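## Task

Take the green ring and set it flat on the pins of the post whose foot is green. While carrying it, the ring must never contact the table, the board, any post's foot, a robot base or any other fixed item. It must not end up resting on a short spare post, on another ring or on a loose object. The posts are spring-mounted, so none may be tipped over. Any of these failures ends the task as failed. The ring has to stay in place without the robot holding it, so release it and move the gripper away at the end.

## Robot and tools

Robot: two arms, left_arm and right_arm, face each other across a table. Each has a two-finger gripper. The names are labels only and do not mean image sides. left_arm's base is at (+0.003, +0.476, +0.101) m on the +y side. right_arm's base is at (-0.074, -0.434, +0.089) m.

Scene frame: one frame shared by both arms. The origin is at the table centre, the table top is at z = +0.020 m, and +z is up. Reported gripper positions are in metres and orientations are quaternions (wxyz). Printed hand positions can be off, more so at long reach.

Gripper axes: the fingers point along the gripper's +x. They open and close along its y. The reported position is midway between the finger pads, about 3 to 4 cm behind the fingertips.

Row format (used by both execute_actions and move): one flat list of 14 numbers, each in [-1, 1], covering both arms even when only one moves. The order is dx, dy, dz, rx, ry, rz, opening for left_arm, then the same seven for right_arm.
- dx, dy, dz: an offset, not a pose. It is in the gripper's own axes and measured from that gripper's pose at the start of the action. 1.0 equals 0.6 m.
- rx, ry, rz: a single rotation vector, also an offset in gripper axes. 1.0 equals 180 degrees.
- opening: absolute, not an offset. +1 is fully open (0.088 m). Empty fingers close at about -0.80, and values down to -1 close no further. Going from fully open to closed takes at least about 0.5 s.

execute_actions(actions): a list of actions run in order. Each action is a table of up to 15 rows. Each row lasts one control step of 1/30 s, so an action lasts 0.5 s. If a table has fewer than 15 rows, its final row repeats until the action ends. Every row counts from the pose at the action's start, not from the row before it. For the first action of a call, that start is the last pose a result reported. An empty list just returns the state and images.

move(target, speed, blocking): target is one 14-number row as above. Its offsets count from the last pose shown in a result. Each gripper follows a straight path, and both paths end together. A move lasts 0.5 to 10 s and is cut off at 10 s. speed is the top path speed in m/s, from 0.002 to 0.5, default 0.25. Turning is capped at twice that value in rad/s. Openings are sent when the move starts. Paths do not avoid obstacles or the other arm. Grippers lag, drift and can overshoot speed, most of all with a nearly straight arm. Faster contact and targets set deeper past a contact push harder. With blocking=false the result comes back after 0.5 s while the motion goes on. Until it ends, new rows and moves are refused, so call wait or stop first.

wait(seconds): 0 to 10 s. Arms keep their last command, and the call returns early if a running move finishes.

stop(): brakes a running move. Braking needs distance, more at high speed, and the fingers keep moving.

zoom_image(camera, region): gives an enlarged crop of a camera's latest image. region is [x0, y0, x1, y1] in pixels with (0,0) at top-left, at most 504 by 504. Cameras: cam_head_left, cam_head_right, cam_high, cam_low, cam_left_wrist, cam_right_wrist, all 504x504.

read_manual(section): returns licence texts only ("licences").

finished_scene(scene): ends the scene with that number after the last command has been held, and starts the next. It cannot be undone. Its result reports success and gives the next task.

Controller behaviour: at each step, the commanded pose is clipped to within 70 mm and 16 degrees of the measured pose. If position and orientation conflict, position wins. After an action, an arm goes no further than its last clipped pose, so distant targets need further actions. Joint friction may leave the gripper short or slightly tilted, and tiny moves may not happen. Check the pose after each move and correct any tilt. To keep an arm still, send the offset back to where it belongs in the first call of a reply, then zeros in later calls, always with the opening it should hold.

Result lines:
- The state line gives each gripper's position, quaternion and velocities.
- "Hand target" is the pose the controller is now driving toward.
- "pose unreachable" means a clearance check altered or blocked that arm's command.
- move: reports an ending: done, off_target, moving, held (last step blocked) or fault. It also reports limits: paced means the pose was clipped; held means some steps were blocked, after which the arm may move much faster than speed. Each gripper's distance from its target is given. If the ending names only one arm, the other finished normally.
- grip_measured is the finger opening on the command scale. To hold something, command clearly below it; the lower you go, the harder the squeeze (about 34 N per pad at most). Readings can be off by about 1 mm. Fast closing can squeeze too hard.
- TORQUE FAULT: a joint hit its load limit, and that arm halts for 10 s and skips the rest of the call. Load limits (N m): waist 16.8, shoulder 20.8, elbow 20.8, wrist pitch 5.49, wrist yaw 5.47, wrist roll 5.13. Held weight counts.
- MOTOR HOT appears from 50 °C. At 95 °C an OVER-TEMPERATURE FAULT holds the arm, and it may lose power if it does not cool.

Avoid: the two arms striking or pressing each other, dropping or slamming the ring, hard pushes, tipping the spring posts, and knocking anything off the table. A loose object may now and then be nudged by an outside push.

Each tool is called as a command line: name --argument value for each argument, lists and objects as JSON in quotes; but a table of rows of numbers goes row by row, as --pt "numbers of a row", without its own name.

## Session

execute_actions --actions '[]'

Scene clock: 0.00 s.
left_arm: end_effector_position=(+0.2327, +0.4445, +0.3473) grip_measured=+0.849 end_effector_quat_wxyz=(+0.757, -0.134, +0.634, -0.079) end_effector_velocity=(-0.005, +0.000, -0.002) end_effector_angular_velocity=(+0.007, +0.025, -0.008) | right_arm: end_effector_position=(-0.0842, -0.1745, +0.3225) grip_measured=+0.843 end_effector_quat_wxyz=(-0.266, +0.842, +0.394, -0.257) end_effector_velocity=(-0.001, -0.001, -0.004) end_effector_angular_velocity=(-0.029, -0.018, +0.010)
Joint positions: left_arm=[ 1.221  1.327  1.471 -1.54   0.305 -0.047  0.081] | right_arm=[ 1.023  0.915  0.64  -0.294  1.145 -1.885  0.08 ]
Joint velocities: left_arm=[-0.002  0.002 -0.002 -0.022 -0.007  0.007  0.   ] | right_arm=[ 0.002  0.002 -0.002 -0.022 -0.007 -0.007 -0.   ]
Joint torques (N m, as the arm reports them, + toward a larger angle): no reading
Motor temperatures (°C, as the motors report them): left_arm=[28 28 28 27 29 30] | right_arm=[29 30 29 27 31 28]
Heat: left arm: hottest wrist roll 30 °C (+0.0 °C/min); right arm: hottest wrist yaw 31 °C (+0.0 °C/min).
Hand target (left_arm): +0.233, +0.444, +0.347; +0.757, -0.134, +0.634, -0.079
Hand target (right_arm): -0.084, -0.175, +0.323; -0.266, +0.842, +0.394, -0.257

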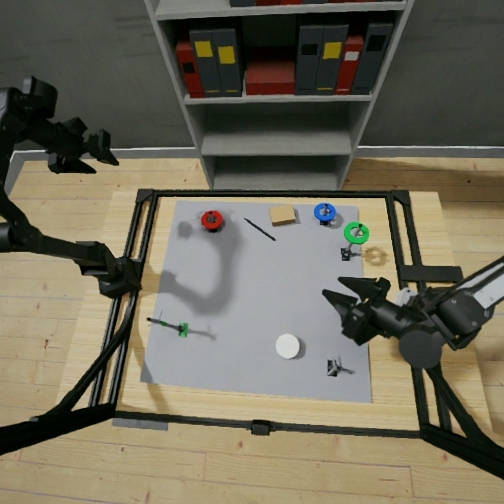

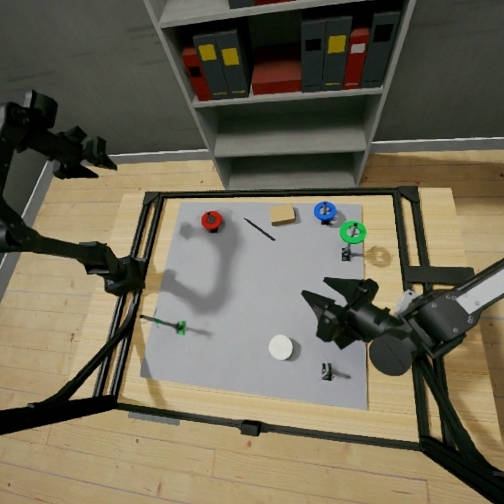

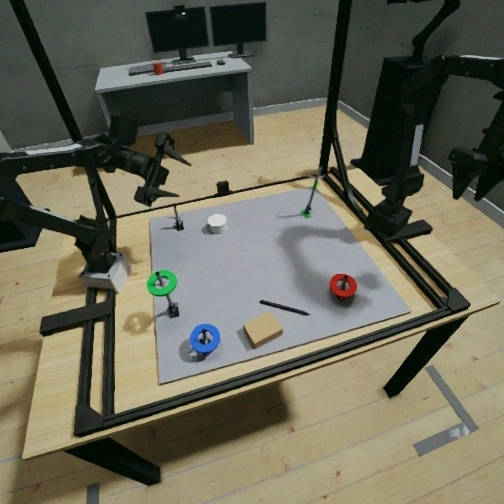

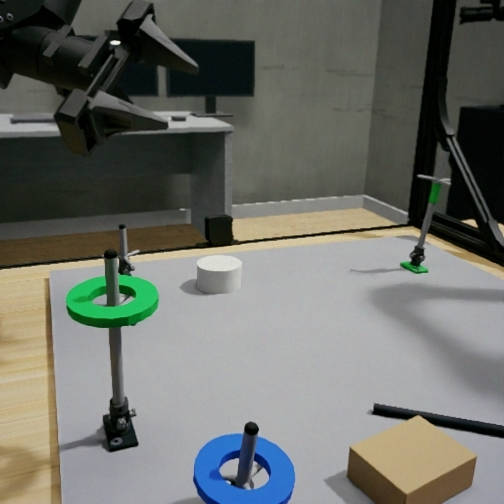

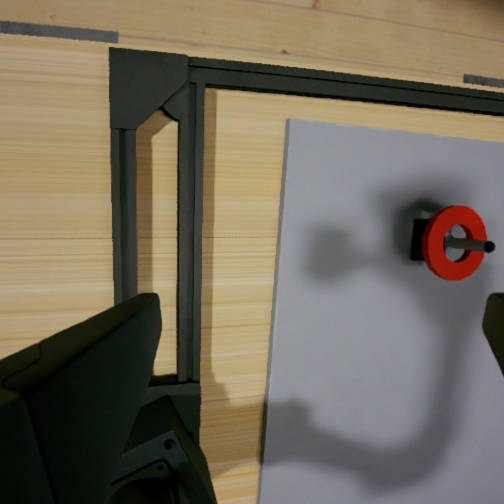

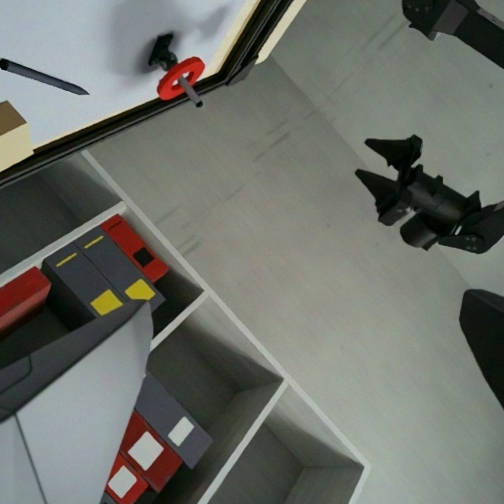

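zoom_image --camera "cam_low" --region '[340, 100, 504, 300]'

zoom_image --camera "cam_low" --region '[30, 210, 230, 460]'

zoom_image --camera "cam_head_left" --region '[110, 280, 230, 380]'

zoom_image --camera "cam_head_left" --region '[290, 190, 410, 290]'

zoom_image --camera "cam_high" --region '[260, 130, 380, 250]'

Region (340, 100, 504, 300) of cam_low's 504x504 image, scaled by 2.520, with more detail than that image has; it fills the left 413 columns of this view, and the rest is white.

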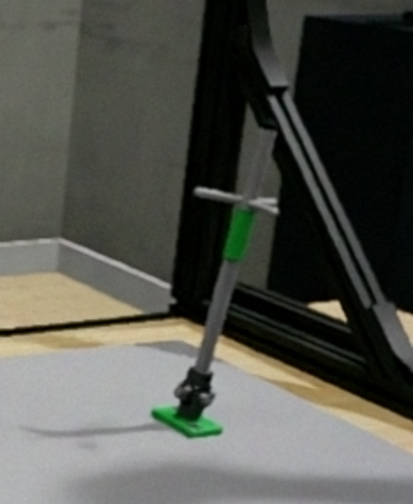

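Region (30, 210, 230, 460) of cam_low's 504x504 image, scaled by 2.016, with more detail than that image has; it fills the left 403 columns of this view, and the rest is white.

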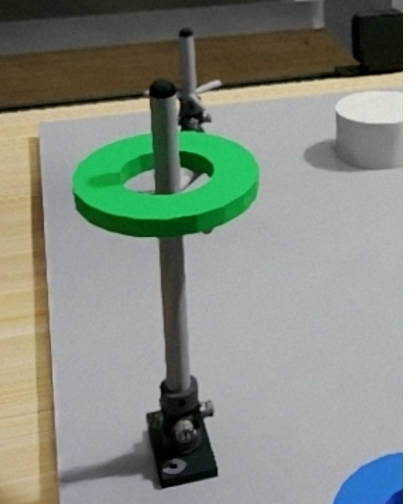

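Region (110, 280, 230, 380) of cam_head_left's 504x504 image, scaled by 4.200, with more detail than that image has.

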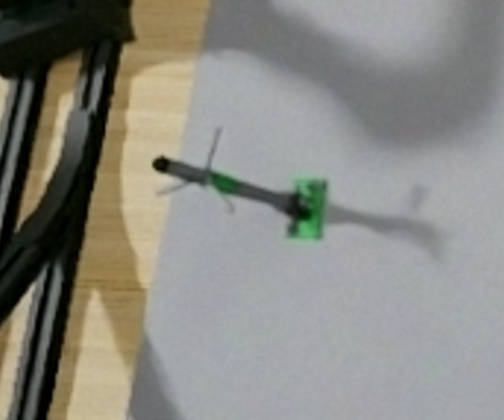

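Region (290, 190, 410, 290) of cam_head_left's 504x504 image, scaled by 4.200, with more detail than that image has.

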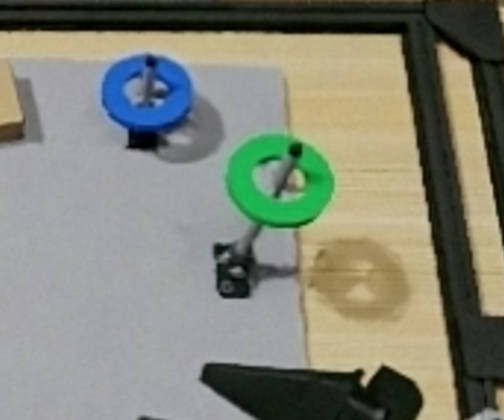

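Region (260, 130, 380, 250) of cam_high's 504x504 image, scaled by 4.200, with more detail than that image has.

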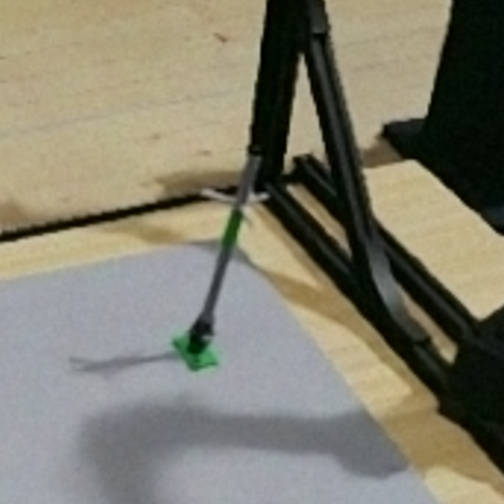

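move --target '[0.135,-0.35,-0.353,0.465,0.114,0.042,1, 0.026,0.29,-0.217,0.684,0.267,0.492,1]' --speed 0.4

Scene clock: 5.27 s.
left_arm: end_effector_position=(+0.0502, +0.2029, +0.3005) grip_measured=+1.000 end_effector_quat_wxyz=(+0.547, +0.456, +0.540, -0.448) end_effector_velocity=(+0.000, +0.001, -0.001) end_effector_angular_velocity=(+0.013, -0.005, +0.005) | right_arm: end_effector_position=(+0.0964, -0.2907, +0.2980) grip_measured=+1.000 end_effector_quat_wxyz=(+0.669, -0.245, +0.657, +0.247) end_effector_velocity=(-0.001, +0.000, -0.001) end_effector_angular_velocity=(+0.009, +0.024, -0.019)
Joint positions: left_arm=[-0.249  1.607  1.568 -1.531 -0.015 -0.022  0.088] | right_arm=[-0.442  1.399  1.415 -1.57   0.003 -0.01   0.088]
Joint velocities: left_arm=[-0.002  0.007  0.002 -0.007 -0.007 -0.007  0.   ] | right_arm=[-0.012  0.007  0.002 -0.007 -0.022  0.007  0.   ]
Joint torques (N m, as the arm reports them, + toward a larger angle): left_arm=[-0.4  -4.05  7.58 -0.35 -0.08  0.23] | right_arm=[-0.33 -3.17  7.04  0.1  -0.04  0.04]
Motor temperatures (°C, as the motors report them): left_arm=[28 29 29 27 29 30] | right_arm=[29 30 30 27 31 28]
Heat: left arm: hottest wrist roll 30 °C (+0.0 °C/min); right arm: hottest wrist yaw 31 °C (+0.0 °C/min).
Hand target (left_arm): +0.050, +0.200, +0.301; +0.546, +0.459, +0.537, -0.450
Hand target (right_arm): +0.098, -0.289, +0.299; +0.669, -0.242, +0.658, +0.247
Off the commanded pose (left_arm): 0.004 m, 1 deg.
Off the commanded pose (right_arm): 0.004 m, 1 deg.
joint sent to its limit (right arm) — the command would take joint 4 (wrist pitch) past its lower limit, so that joint was sent only as far as its limit.
move: done

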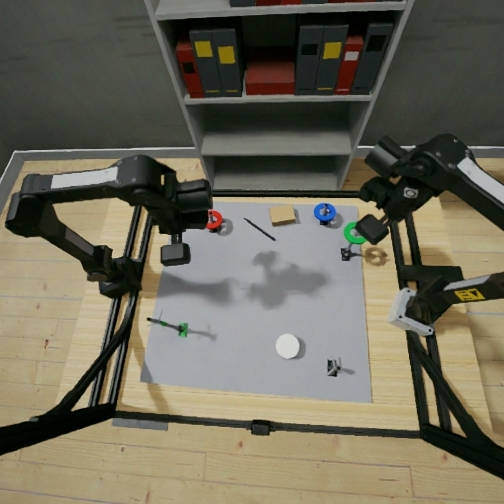

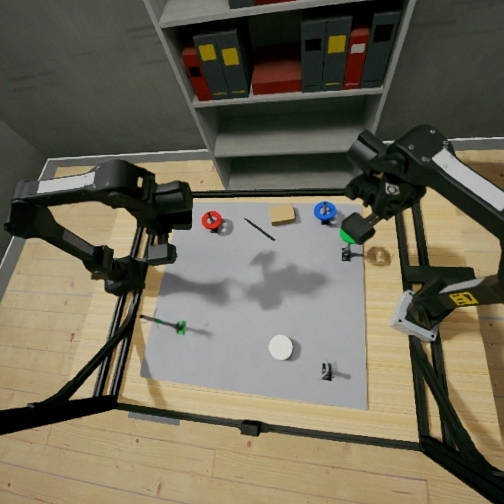

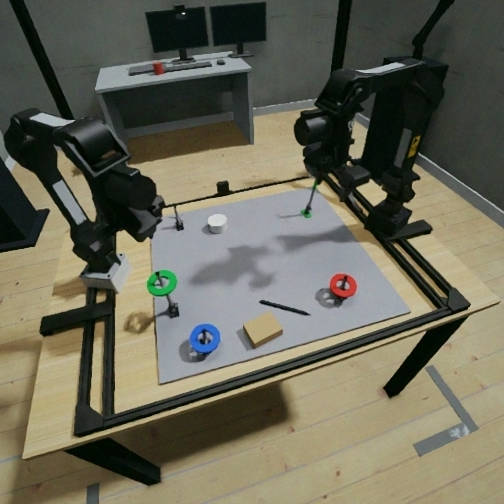

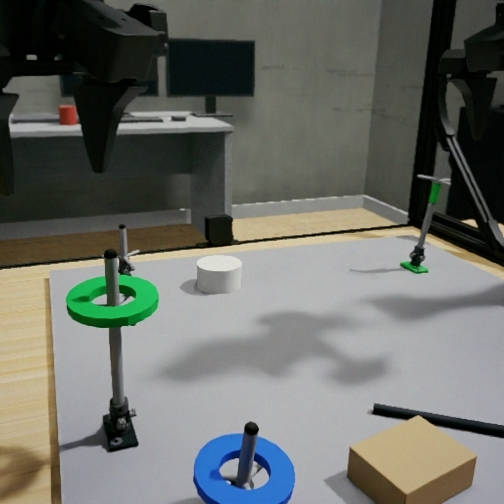

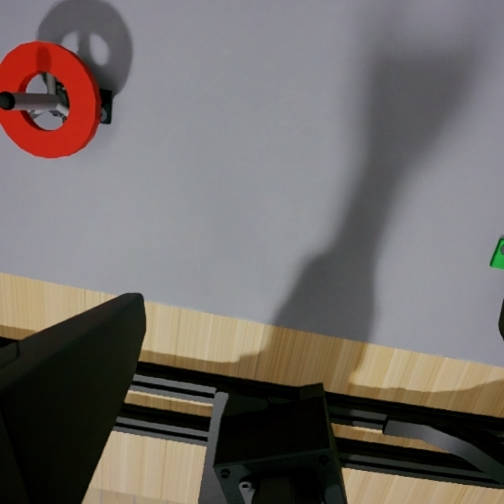

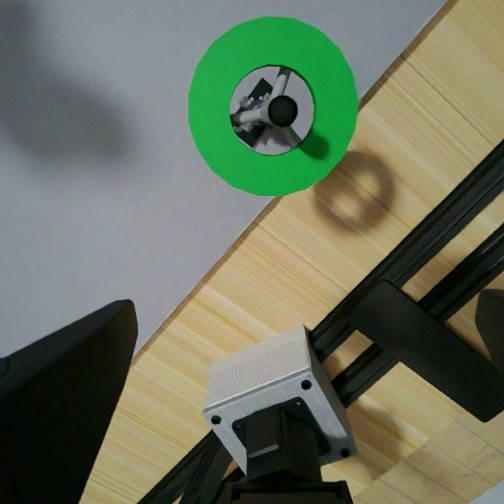

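move --target '[0,-0.307,-0.183,0.272,0,0,1, 0.06,0.007,0.088,0,0.005,0,1]' --speed 0.3

Scene clock: 7.70 s.
left_arm: end_effector_position=(-0.1474, +0.2802, +0.2974) grip_measured=+1.000 end_effector_quat_wxyz=(+0.310, +0.643, +0.304, -0.631) end_effector_velocity=(-0.002, +0.002, -0.001) end_effector_angular_velocity=(+0.005, -0.013, -0.010) | right_arm: end_effector_position=(+0.1318, -0.2559, +0.2628) grip_measured=+1.000 end_effector_quat_wxyz=(+0.662, -0.247, +0.664, +0.245) end_effector_velocity=(-0.001, -0.001, -0.002) end_effector_angular_velocity=(-0.006, +0.018, +0.005)
Joint positions: left_arm=[-1.076  1.503  1.453 -1.533 -0.015  0.006  0.088] | right_arm=[-0.429  1.576  1.435 -1.432  0.002  0.004  0.088]
Joint velocities: left_arm=[-0.017  0.007  0.002 -0.007 -0.007 -0.007  0.   ] | right_arm=[-0.002  0.007 -0.002 -0.007 -0.007 -0.007  0.   ]
Joint torques (N m, as the arm reports them, + toward a larger angle): left_arm=[-0.34 -3.49  7.53 -0.11 -0.07 -0.27] | right_arm=[ 0.1  -4.42  7.09  0.52  0.06  0.03]
Motor temperatures (°C, as the motors report them): left_arm=[28 29 29 27 29 30] | right_arm=[29 31 31 27 31 28]
Heat: left arm: hottest wrist roll 30 °C (+0.0 °C/min); right arm: hottest shoulder 31 °C (+0.0 °C/min).
Hand target (left_arm): -0.150, +0.278, +0.298; +0.312, +0.642, +0.303, -0.632
Hand target (right_arm): +0.134, -0.253, +0.263; +0.664, -0.247, +0.662, +0.246
Off the commanded pose (left_arm): 0.005 m, 0 deg.
Off the commanded pose (right_arm): 0.004 m, 0 deg.
move: done

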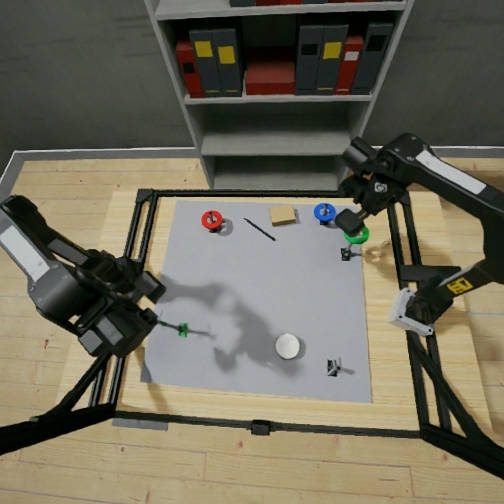

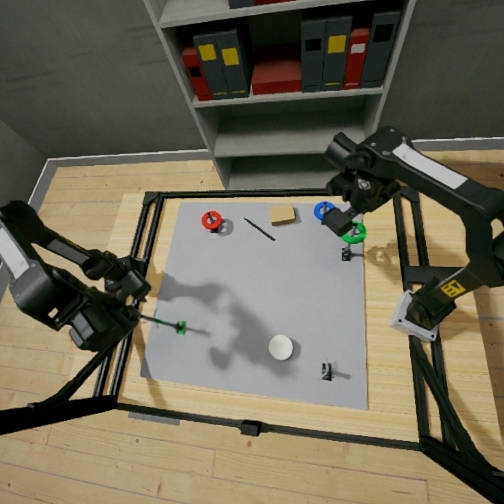

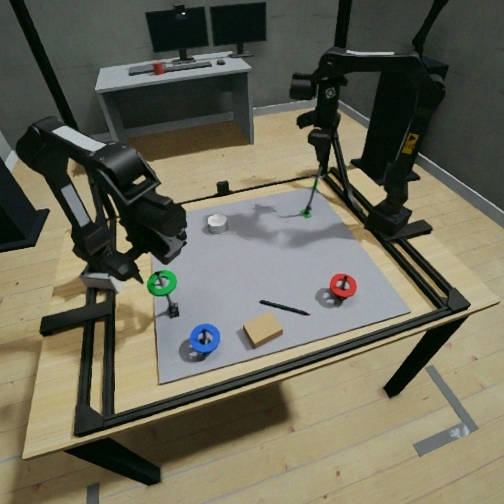

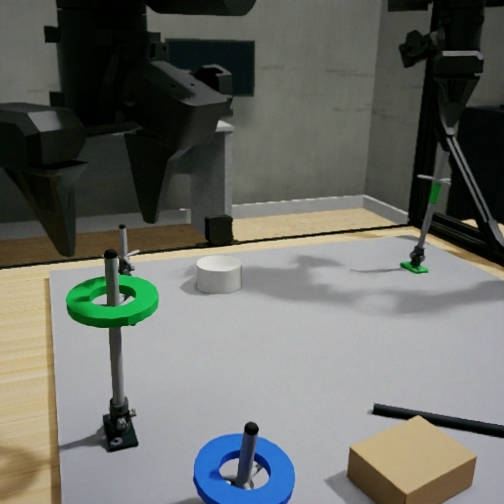

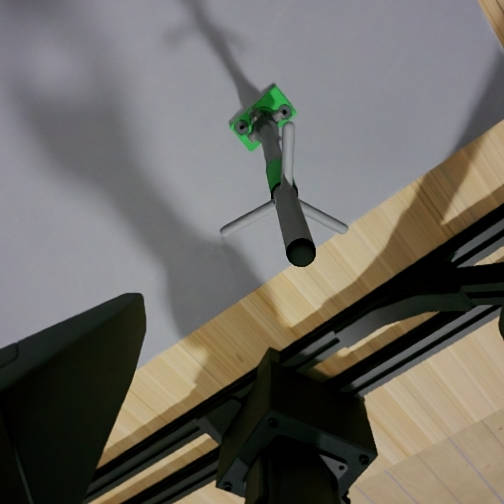

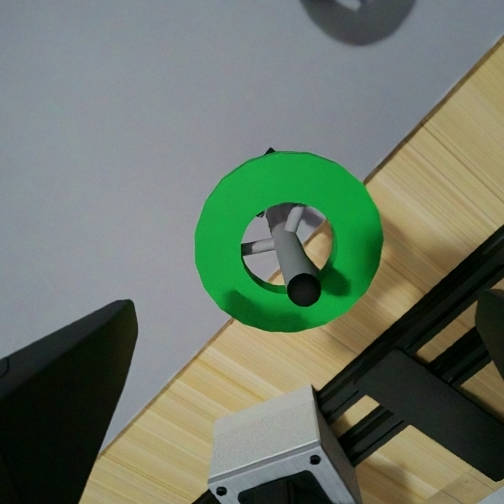

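move --target '[0,0,0,0,0,0,1, 0.075,0,0.007,0,0,0,1]' --speed 0.1

Scene clock: 8.77 s.
left_arm: end_effector_position=(-0.1477, +0.2802, +0.2973) grip_measured=+1.000 end_effector_quat_wxyz=(+0.309, +0.644, +0.304, -0.631) end_effector_velocity=(+0.003, +0.005, +0.000) end_effector_angular_velocity=(+0.022, -0.008, +0.010) | right_arm: end_effector_position=(+0.1362, -0.2520, +0.2244) grip_measured=+1.000 end_effector_quat_wxyz=(+0.669, -0.245, +0.657, +0.248) end_effector_velocity=(-0.002, -0.001, -0.005) end_effector_angular_velocity=(-0.003, +0.014, +0.005)
Joint positions: left_arm=[-1.078  1.504  1.453 -1.533 -0.015  0.006  0.088] | right_arm=[-0.429  1.579  1.285 -1.26   0.002  0.004  0.088]
Joint velocities: left_arm=[ 0.002 -0.002 -0.002 -0.022  0.007 -0.007  0.   ] | right_arm=[-0.002  0.002 -0.017  0.007 -0.007 -0.007  0.   ]
Joint torques (N m, as the arm reports them, + toward a larger angle): left_arm=[ 0.   -4.44  5.85 -0.19  0.05 -0.03] | right_arm=[-0.07 -4.44  4.42  0.57  0.01 -0.04]
Motor temperatures (°C, as the motors report them): left_arm=[28 29 29 27 29 30] | right_arm=[29 31 31 27 31 28]
Heat: left arm: hottest wrist roll 30 °C (+0.0 °C/min); right arm: hottest shoulder 31 °C (+0.0 °C/min).
Hand target (left_arm): -0.147, +0.280, +0.297; +0.310, +0.643, +0.304, -0.631
Hand target (right_arm): +0.135, -0.253, +0.218; +0.662, -0.247, +0.664, +0.245
Off the commanded pose (left_arm): 0.000 m, 0 deg.
Off the commanded pose (right_arm): 0.007 m, 1 deg.
move: done

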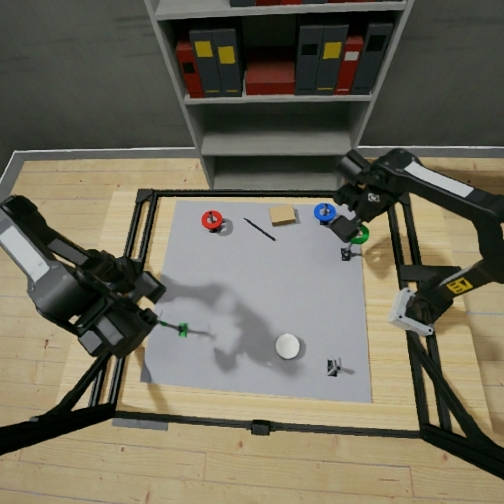

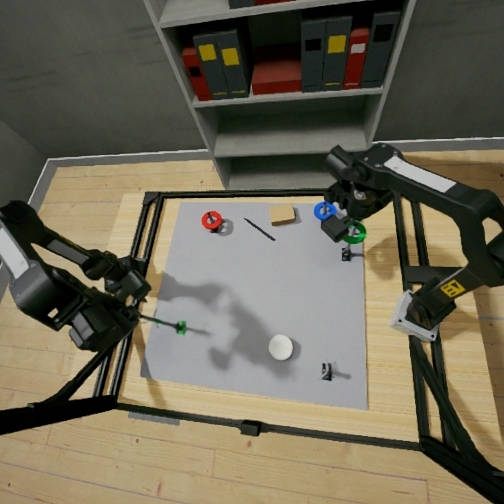

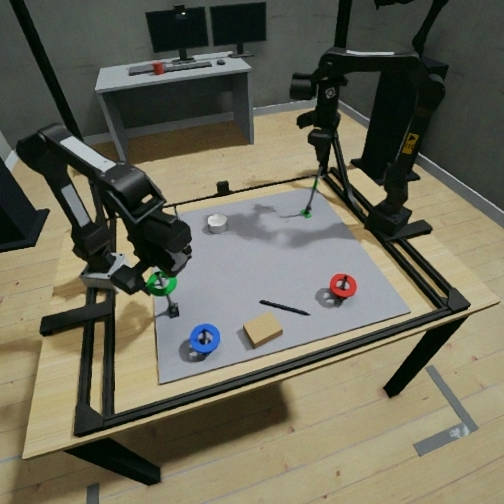

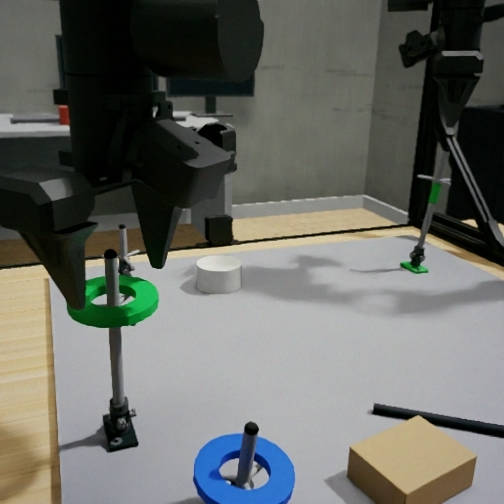

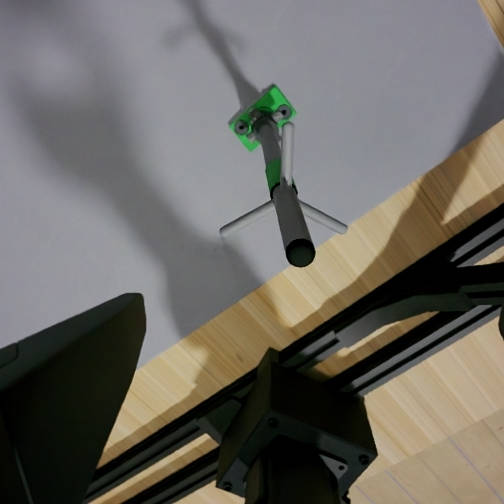

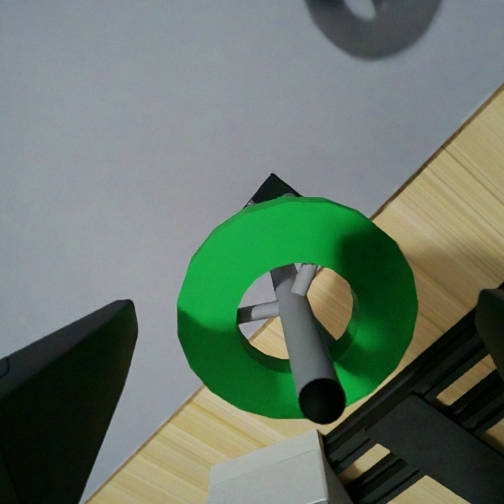

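move --target '[0,0,0,0,0,0,1, 0.05,0,-0.004,0,0.008,0,1]' --speed 0.06

zoom_image --camera "cam_low" --region '[20, 200, 220, 400]'

Scene clock: 9.80 s.
left_arm: end_effector_position=(-0.1477, +0.2802, +0.2973) grip_measured=+1.000 end_effector_quat_wxyz=(+0.309, +0.644, +0.304, -0.631) end_effector_velocity=(+0.005, -0.000, -0.001) end_effector_angular_velocity=(-0.004, -0.025, -0.005) | right_arm: end_effector_position=(+0.1367, -0.2517, +0.2008) grip_measured=+1.000 end_effector_quat_wxyz=(+0.667, -0.245, +0.658, +0.247) end_effector_velocity=(+0.001, -0.002, +0.000) end_effector_angular_velocity=(-0.001, -0.010, +0.005)
Joint positions: left_arm=[-1.078  1.504  1.453 -1.533 -0.015  0.006  0.088] | right_arm=[-0.429  1.594  1.206 -1.171  0.002  0.004  0.088]
Joint velocities: left_arm=[ 0.002 -0.002 -0.007 -0.007 -0.022  0.007  0.   ] | right_arm=[-0.002 -0.007 -0.007  0.007  0.007 -0.007  0.   ]
Joint torques (N m, as the arm reports them, + toward a larger angle): left_arm=[-0.07 -4.36  5.85 -0.23  0.04 -0.04] | right_arm=[-0.07 -4.44  4.4   0.58  0.01 -0.04]
Motor temperatures (°C, as the motors report them): left_arm=[28 29 29 27 29 30] | right_arm=[29 31 31 27 31 28]
Heat: left arm: hottest wrist roll 30 °C (+0.0 °C/min); right arm: hottest shoulder 31 °C (+0.0 °C/min).
Hand target (left_arm): -0.148, +0.280, +0.297; +0.309, +0.644, +0.304, -0.631
Hand target (right_arm): +0.135, -0.253, +0.194; +0.660, -0.248, +0.665, +0.245
Off the commanded pose (left_arm): 0.000 m, 0 deg.
Off the commanded pose (right_arm): 0.007 m, 1 deg.
move: done

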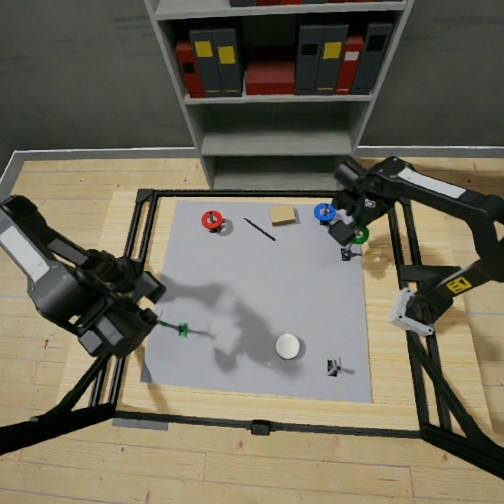

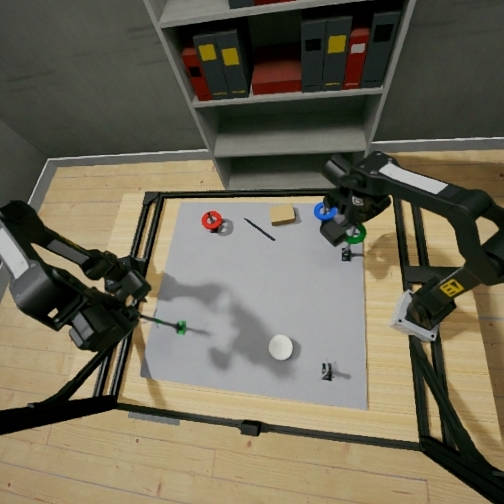

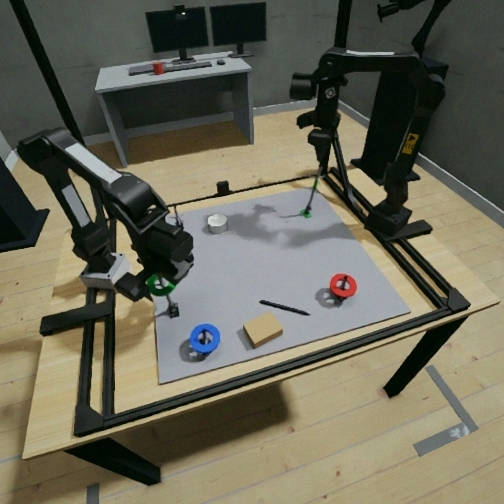

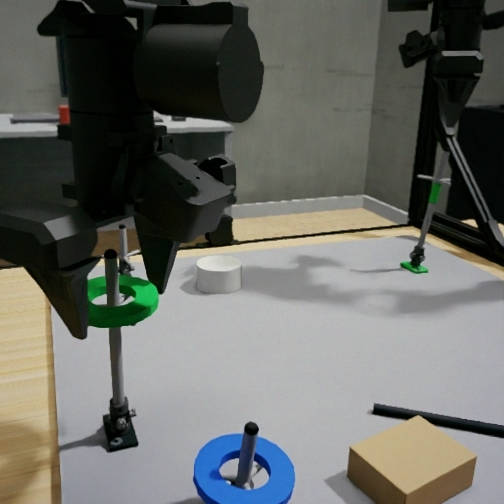

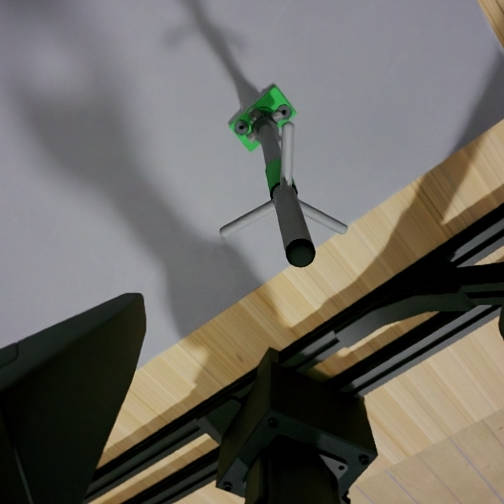

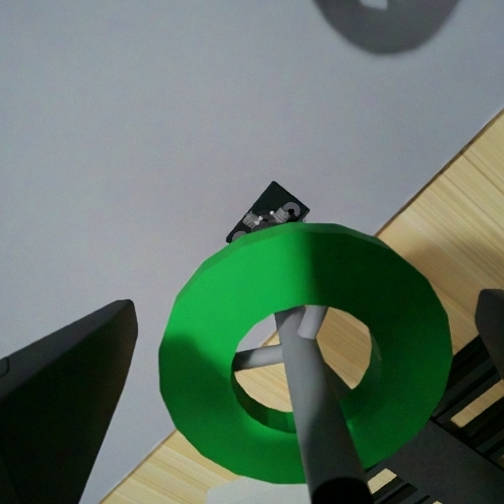

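Region (20, 200, 220, 400) of cam_low's 504x504 image, scaled by 2.520, with more detail than that image has.

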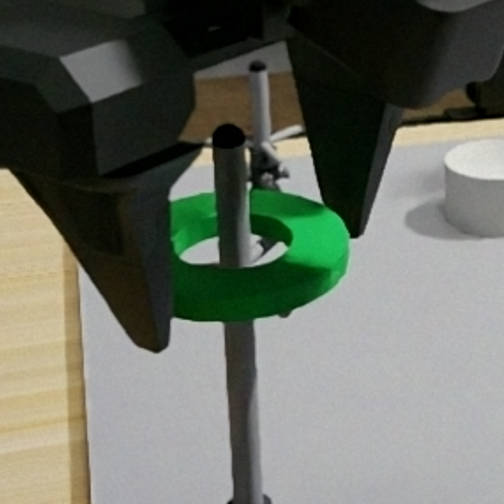

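move --target '[0,0,0,0,0,0,1, 0.018,0,-0.013,0,0.008,0,1]' --speed 0.05

zoom_image --camera "cam_low" --region '[20, 200, 220, 400]'

Scene clock: 10.73 s.
left_arm: end_effector_position=(-0.1477, +0.2802, +0.2973) grip_measured=+1.000 end_effector_quat_wxyz=(+0.309, +0.644, +0.304, -0.631) end_effector_velocity=(+0.001, +0.006, +0.001) end_effector_angular_velocity=(+0.018, -0.005, +0.015) | right_arm: end_effector_position=(+0.1331, -0.2548, +0.1930) grip_measured=+1.000 end_effector_quat_wxyz=(+0.662, -0.247, +0.664, +0.245) end_effector_velocity=(-0.002, -0.001, -0.001) end_effector_angular_velocity=(+0.007, +0.003, +0.005)
Joint positions: left_arm=[-1.078  1.504  1.453 -1.533 -0.015  0.006  0.088] | right_arm=[-0.429  1.594  1.175 -1.155  0.002  0.004  0.088]
Joint velocities: left_arm=[-0.007 -0.007 -0.002 -0.022  0.007 -0.022  0.   ] | right_arm=[-0.002 -0.007 -0.012  0.007 -0.007 -0.007  0.   ]
Joint torques (N m, as the arm reports them, + toward a larger angle): left_arm=[-0.06 -4.34  5.86 -0.22  0.05 -0.03] | right_arm=[-0.04 -5.58  4.12  0.52  0.01 -0.03]
Motor temperatures (°C, as the motors report them): left_arm=[28 29 29 27 29 30] | right_arm=[29 31 31 27 31 28]
Heat: left arm: hottest wrist roll 30 °C (+0.0 °C/min); right arm: hottest shoulder 31 °C (+0.0 °C/min).
Hand target (left_arm): -0.148, +0.280, +0.297; +0.309, +0.644, +0.304, -0.631
Hand target (right_arm): +0.131, -0.257, +0.190; +0.659, -0.248, +0.667, +0.244
Off the commanded pose (left_arm): 0.000 m, 0 deg.
Off the commanded pose (right_arm): 0.004 m, 1 deg.
move: done

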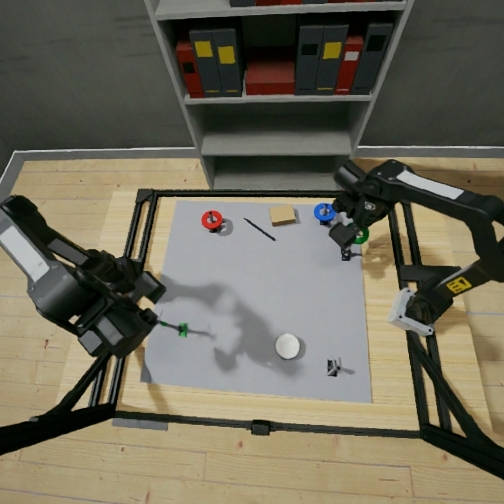

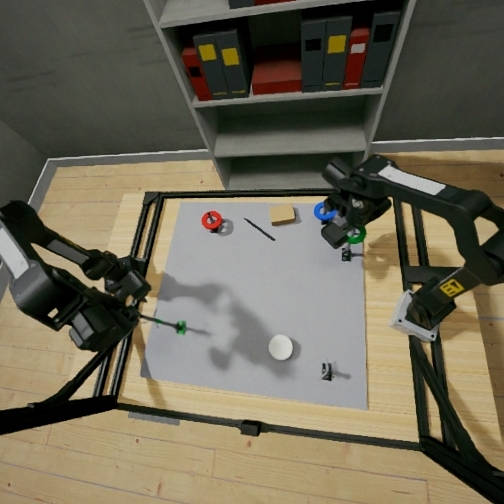

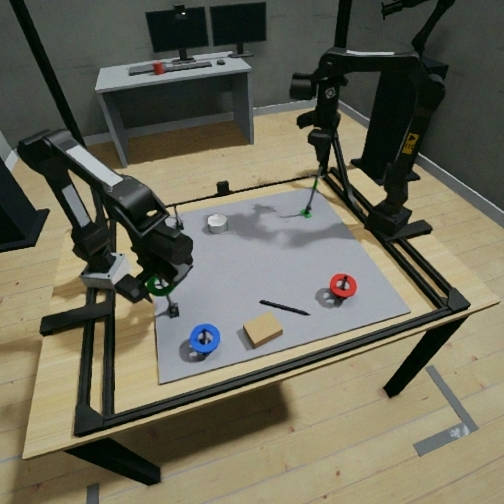

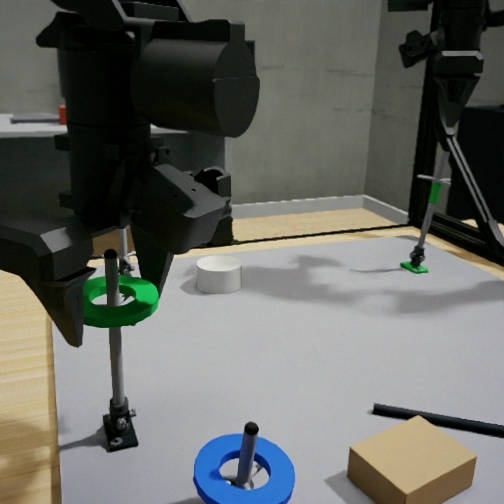

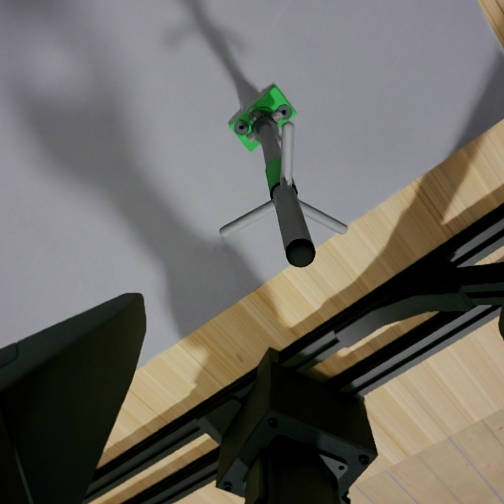

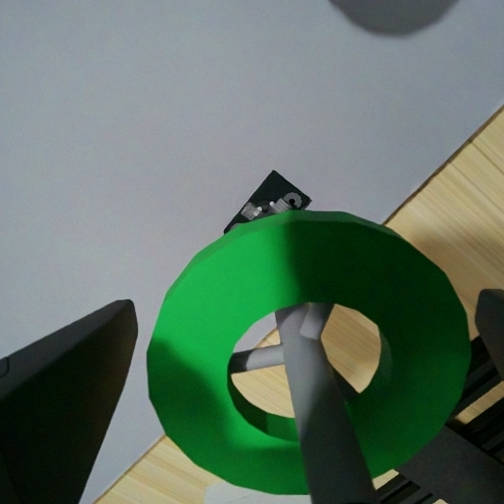

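Region (20, 200, 220, 400) of cam_low's 504x504 image, scaled by 2.520, with more detail than that image has.

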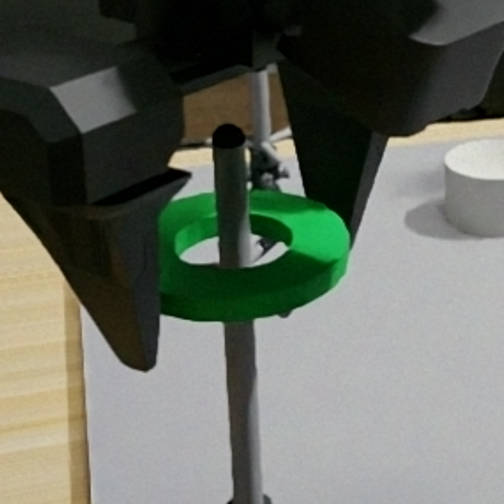

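execute_actions --actions '[[[0,0,0,0,0,0,1,0,0,0,0,0,0,0.9],[0,0,0,0,0,0,1,0,0,0,0,0,0,0.85],[0,0,0,0,0,0,1,0,0,0,0,0,0,0.8],[0,0,0,0,0,0,1,0,0,0,0,0,0,0.76],[0,0,0,0,0,0,1,0,0,0,0,0,0,0.72],[0,0,0,0,0,0,1,0,0,0,0,0,0,0.68],[0,0,0,0,0,0,1,0,0,0,0,0,0,0.64],[0,0,0,0,0,0,1,0,0,0,0,0,0,0.6],[0,0,0,0,0,0,1,0,0,0,0,0,0,0.56],[0,0,0,0,0,0,1,0,0,0,0,0,0,0.52],[0,0,0,0,0,0,1,0,0,0,0,0,0,0.48],[0,0,0,0,0,0,1,0,0,0,0,0,0,0.44],[0,0,0,0,0,0,1,0,0,0,0,0,0,0.4]]]'

Scene clock: 11.73 s.
left_arm: end_effector_position=(-0.1477, +0.2802, +0.2973) grip_measured=+1.000 end_effector_quat_wxyz=(+0.309, +0.644, +0.304, -0.631) end_effector_velocity=(+0.000, +0.003, -0.000) end_effector_angular_velocity=(+0.010, +0.001, +0.020) | right_arm: end_effector_position=(+0.1330, -0.2549, +0.1927) grip_measured=+0.639 end_effector_quat_wxyz=(+0.662, -0.247, +0.664, +0.245) end_effector_velocity=(-0.002, -0.001, +0.000) end_effector_angular_velocity=(+0.001, +0.010, +0.005)
Joint positions: left_arm=[-1.078  1.504  1.453 -1.533 -0.015  0.006  0.088] | right_arm=[-0.429  1.594  1.174 -1.155  0.002  0.004  0.07 ]
Joint velocities: left_arm=[-0.002 -0.002 -0.002 -0.007  0.007 -0.022  0.   ] | right_arm=[-0.002 -0.002 -0.002 -0.007 -0.007 -0.007 -0.   ]
Joint torques (N m, as the arm reports them, + toward a larger angle): left_arm=[ 0.01 -4.46  5.89 -0.21  0.04 -0.01] | right_arm=[-0.07 -5.47  5.72  0.27  0.02 -0.04]
Motor temperatures (°C, as the motors report them): left_arm=[28 29 29 27 29 30] | right_arm=[29 31 31 27 31 28]
Heat: left arm: hottest wrist roll 30 °C (+0.0 °C/min); right arm: hottest shoulder 31 °C (+0.0 °C/min).
Hand target (left_arm): -0.148, +0.280, +0.297; +0.309, +0.644, +0.304, -0.631
Hand target (right_arm): +0.133, -0.255, +0.193; +0.662, -0.247, +0.664, +0.245
Off the commanded pose (left_arm): 0.000 m, 0 deg.
Off the commanded pose (right_arm): 0.000 m, 0 deg.

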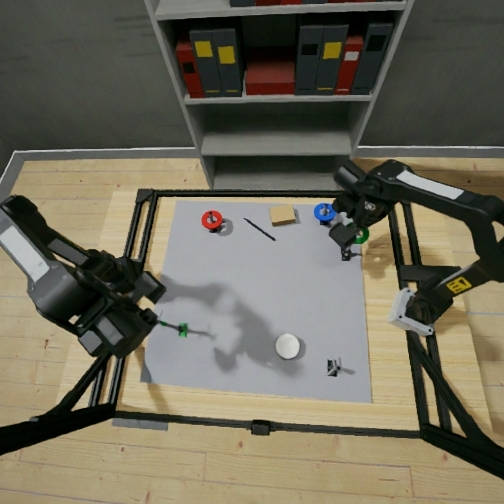

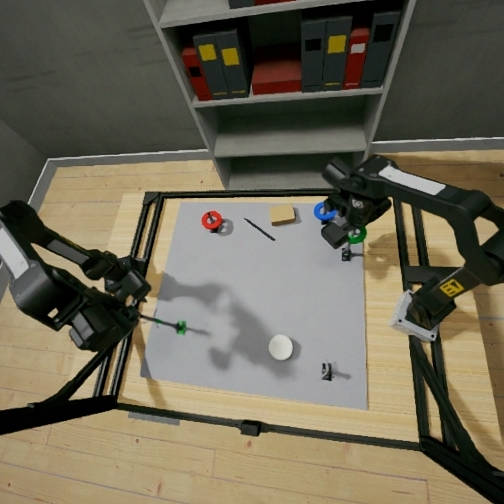

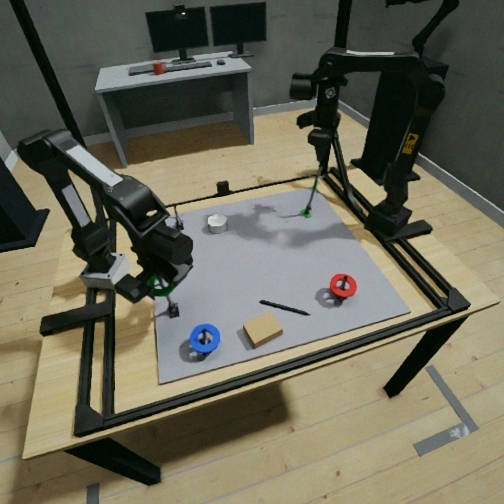

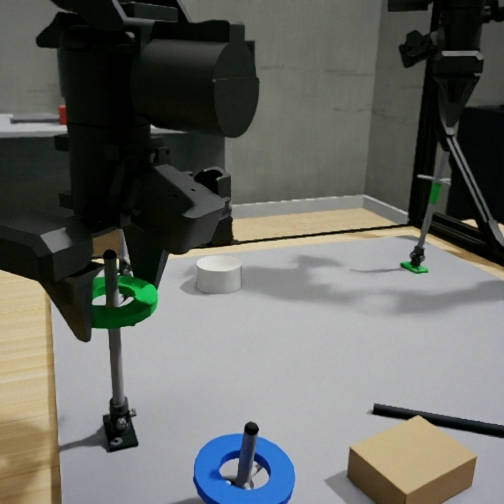

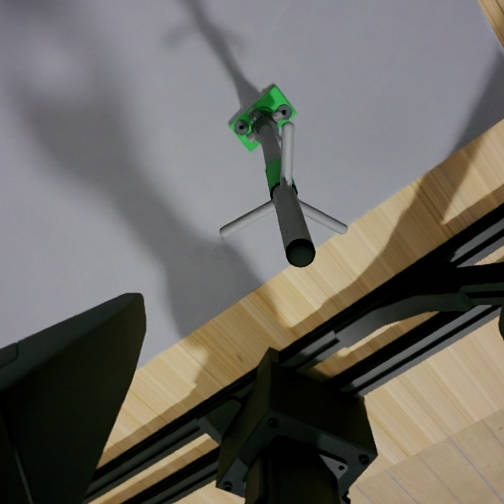

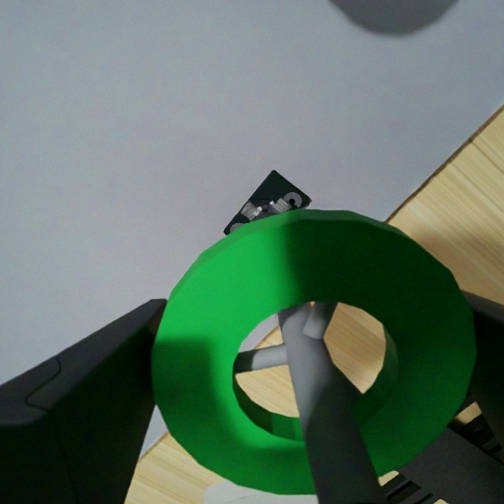

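Gripped (D = 7 cm). Lift while the left arm moves.

move --target '[-0.055,0.32,0.087,0.218,-0.227,0.461,1, -0.15,0,0,0,0,0,0.3]' --speed 0.4

Scene clock: 14.77 s.
left_arm: end_effector_position=(-0.0325, +0.1187, +0.3382) grip_measured=+1.000 end_effector_quat_wxyz=(+0.510, +0.492, -0.496, -0.503) end_effector_velocity=(-0.000, -0.001, -0.003) end_effector_angular_velocity=(-0.002, +0.008, -0.005) | right_arm: end_effector_position=(+0.1315, -0.2562, +0.2804) grip_measured=+0.639 end_effector_quat_wxyz=(+0.660, -0.248, +0.666, +0.244) end_effector_velocity=(-0.001, -0.003, +0.000) end_effector_angular_velocity=(-0.010, +0.001, +0.005)
Joint positions: left_arm=[-0.584  1.165  0.468  0.709 -0.177  1.548  0.088] | right_arm=[-0.429  1.59   1.519 -1.51   0.002  0.004  0.07 ]
Joint velocities: left_arm=[ 0.002  0.012 -0.007  0.022  0.007 -0.007  0.   ] | right_arm=[-0.002 -0.002 -0.002 -0.007  0.007 -0.007 -0.   ]
Joint torques (N m, as the arm reports them, + toward a larger angle): left_arm=[ 0.29 -2.07  5.15  1.54  0.12  0.2 ] | right_arm=[-0.12 -5.13  6.86  0.06  0.01 -0.06]
Motor temperatures (°C, as the motors report them): left_arm=[28 30 29 27 29 30] | right_arm=[29 32 31 27 31 28]
Heat: left arm: hottest shoulder 30 °C (+0.0 °C/min); right arm: hottest shoulder 32 °C (+4.1 °C/min).
Hand target (left_arm): -0.032, +0.119, +0.330; +0.503, +0.498, -0.495, -0.505
Hand target (right_arm): +0.133, -0.255, +0.283; +0.662, -0.247, +0.664, +0.245
Off the commanded pose (left_arm): 0.006 m, 2 deg.
Off the commanded pose (right_arm): 0.003 m, 0 deg.
move: done

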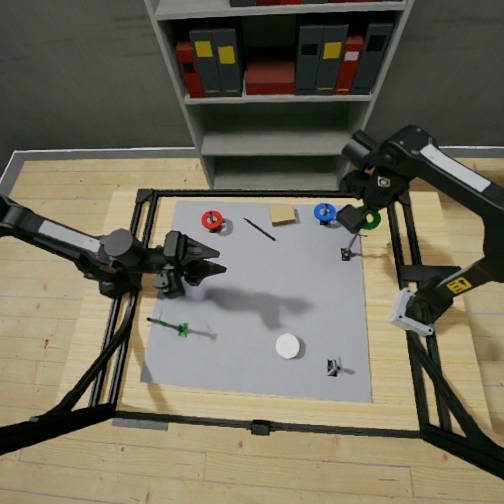

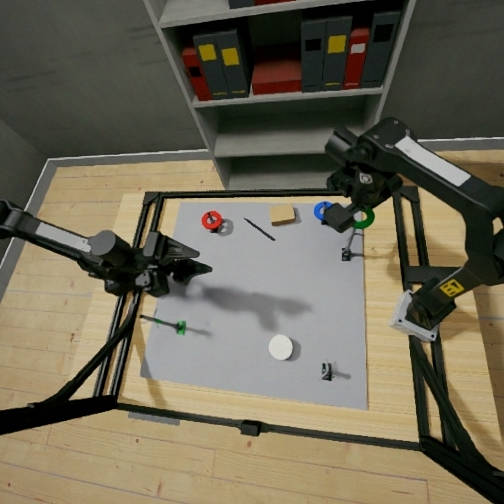

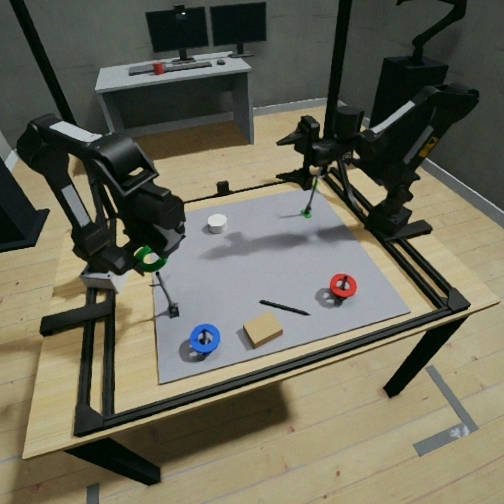

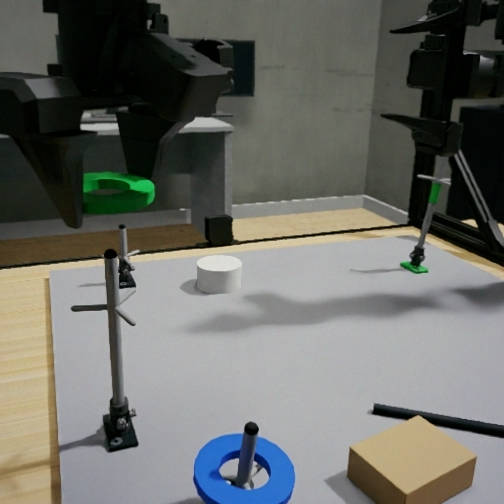

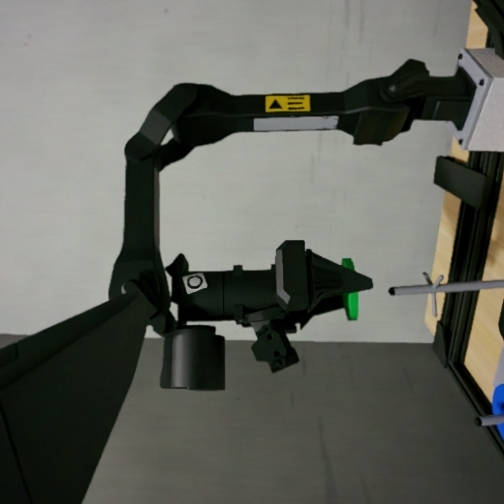

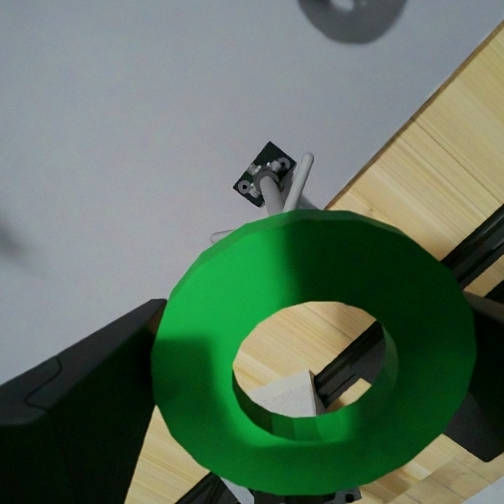

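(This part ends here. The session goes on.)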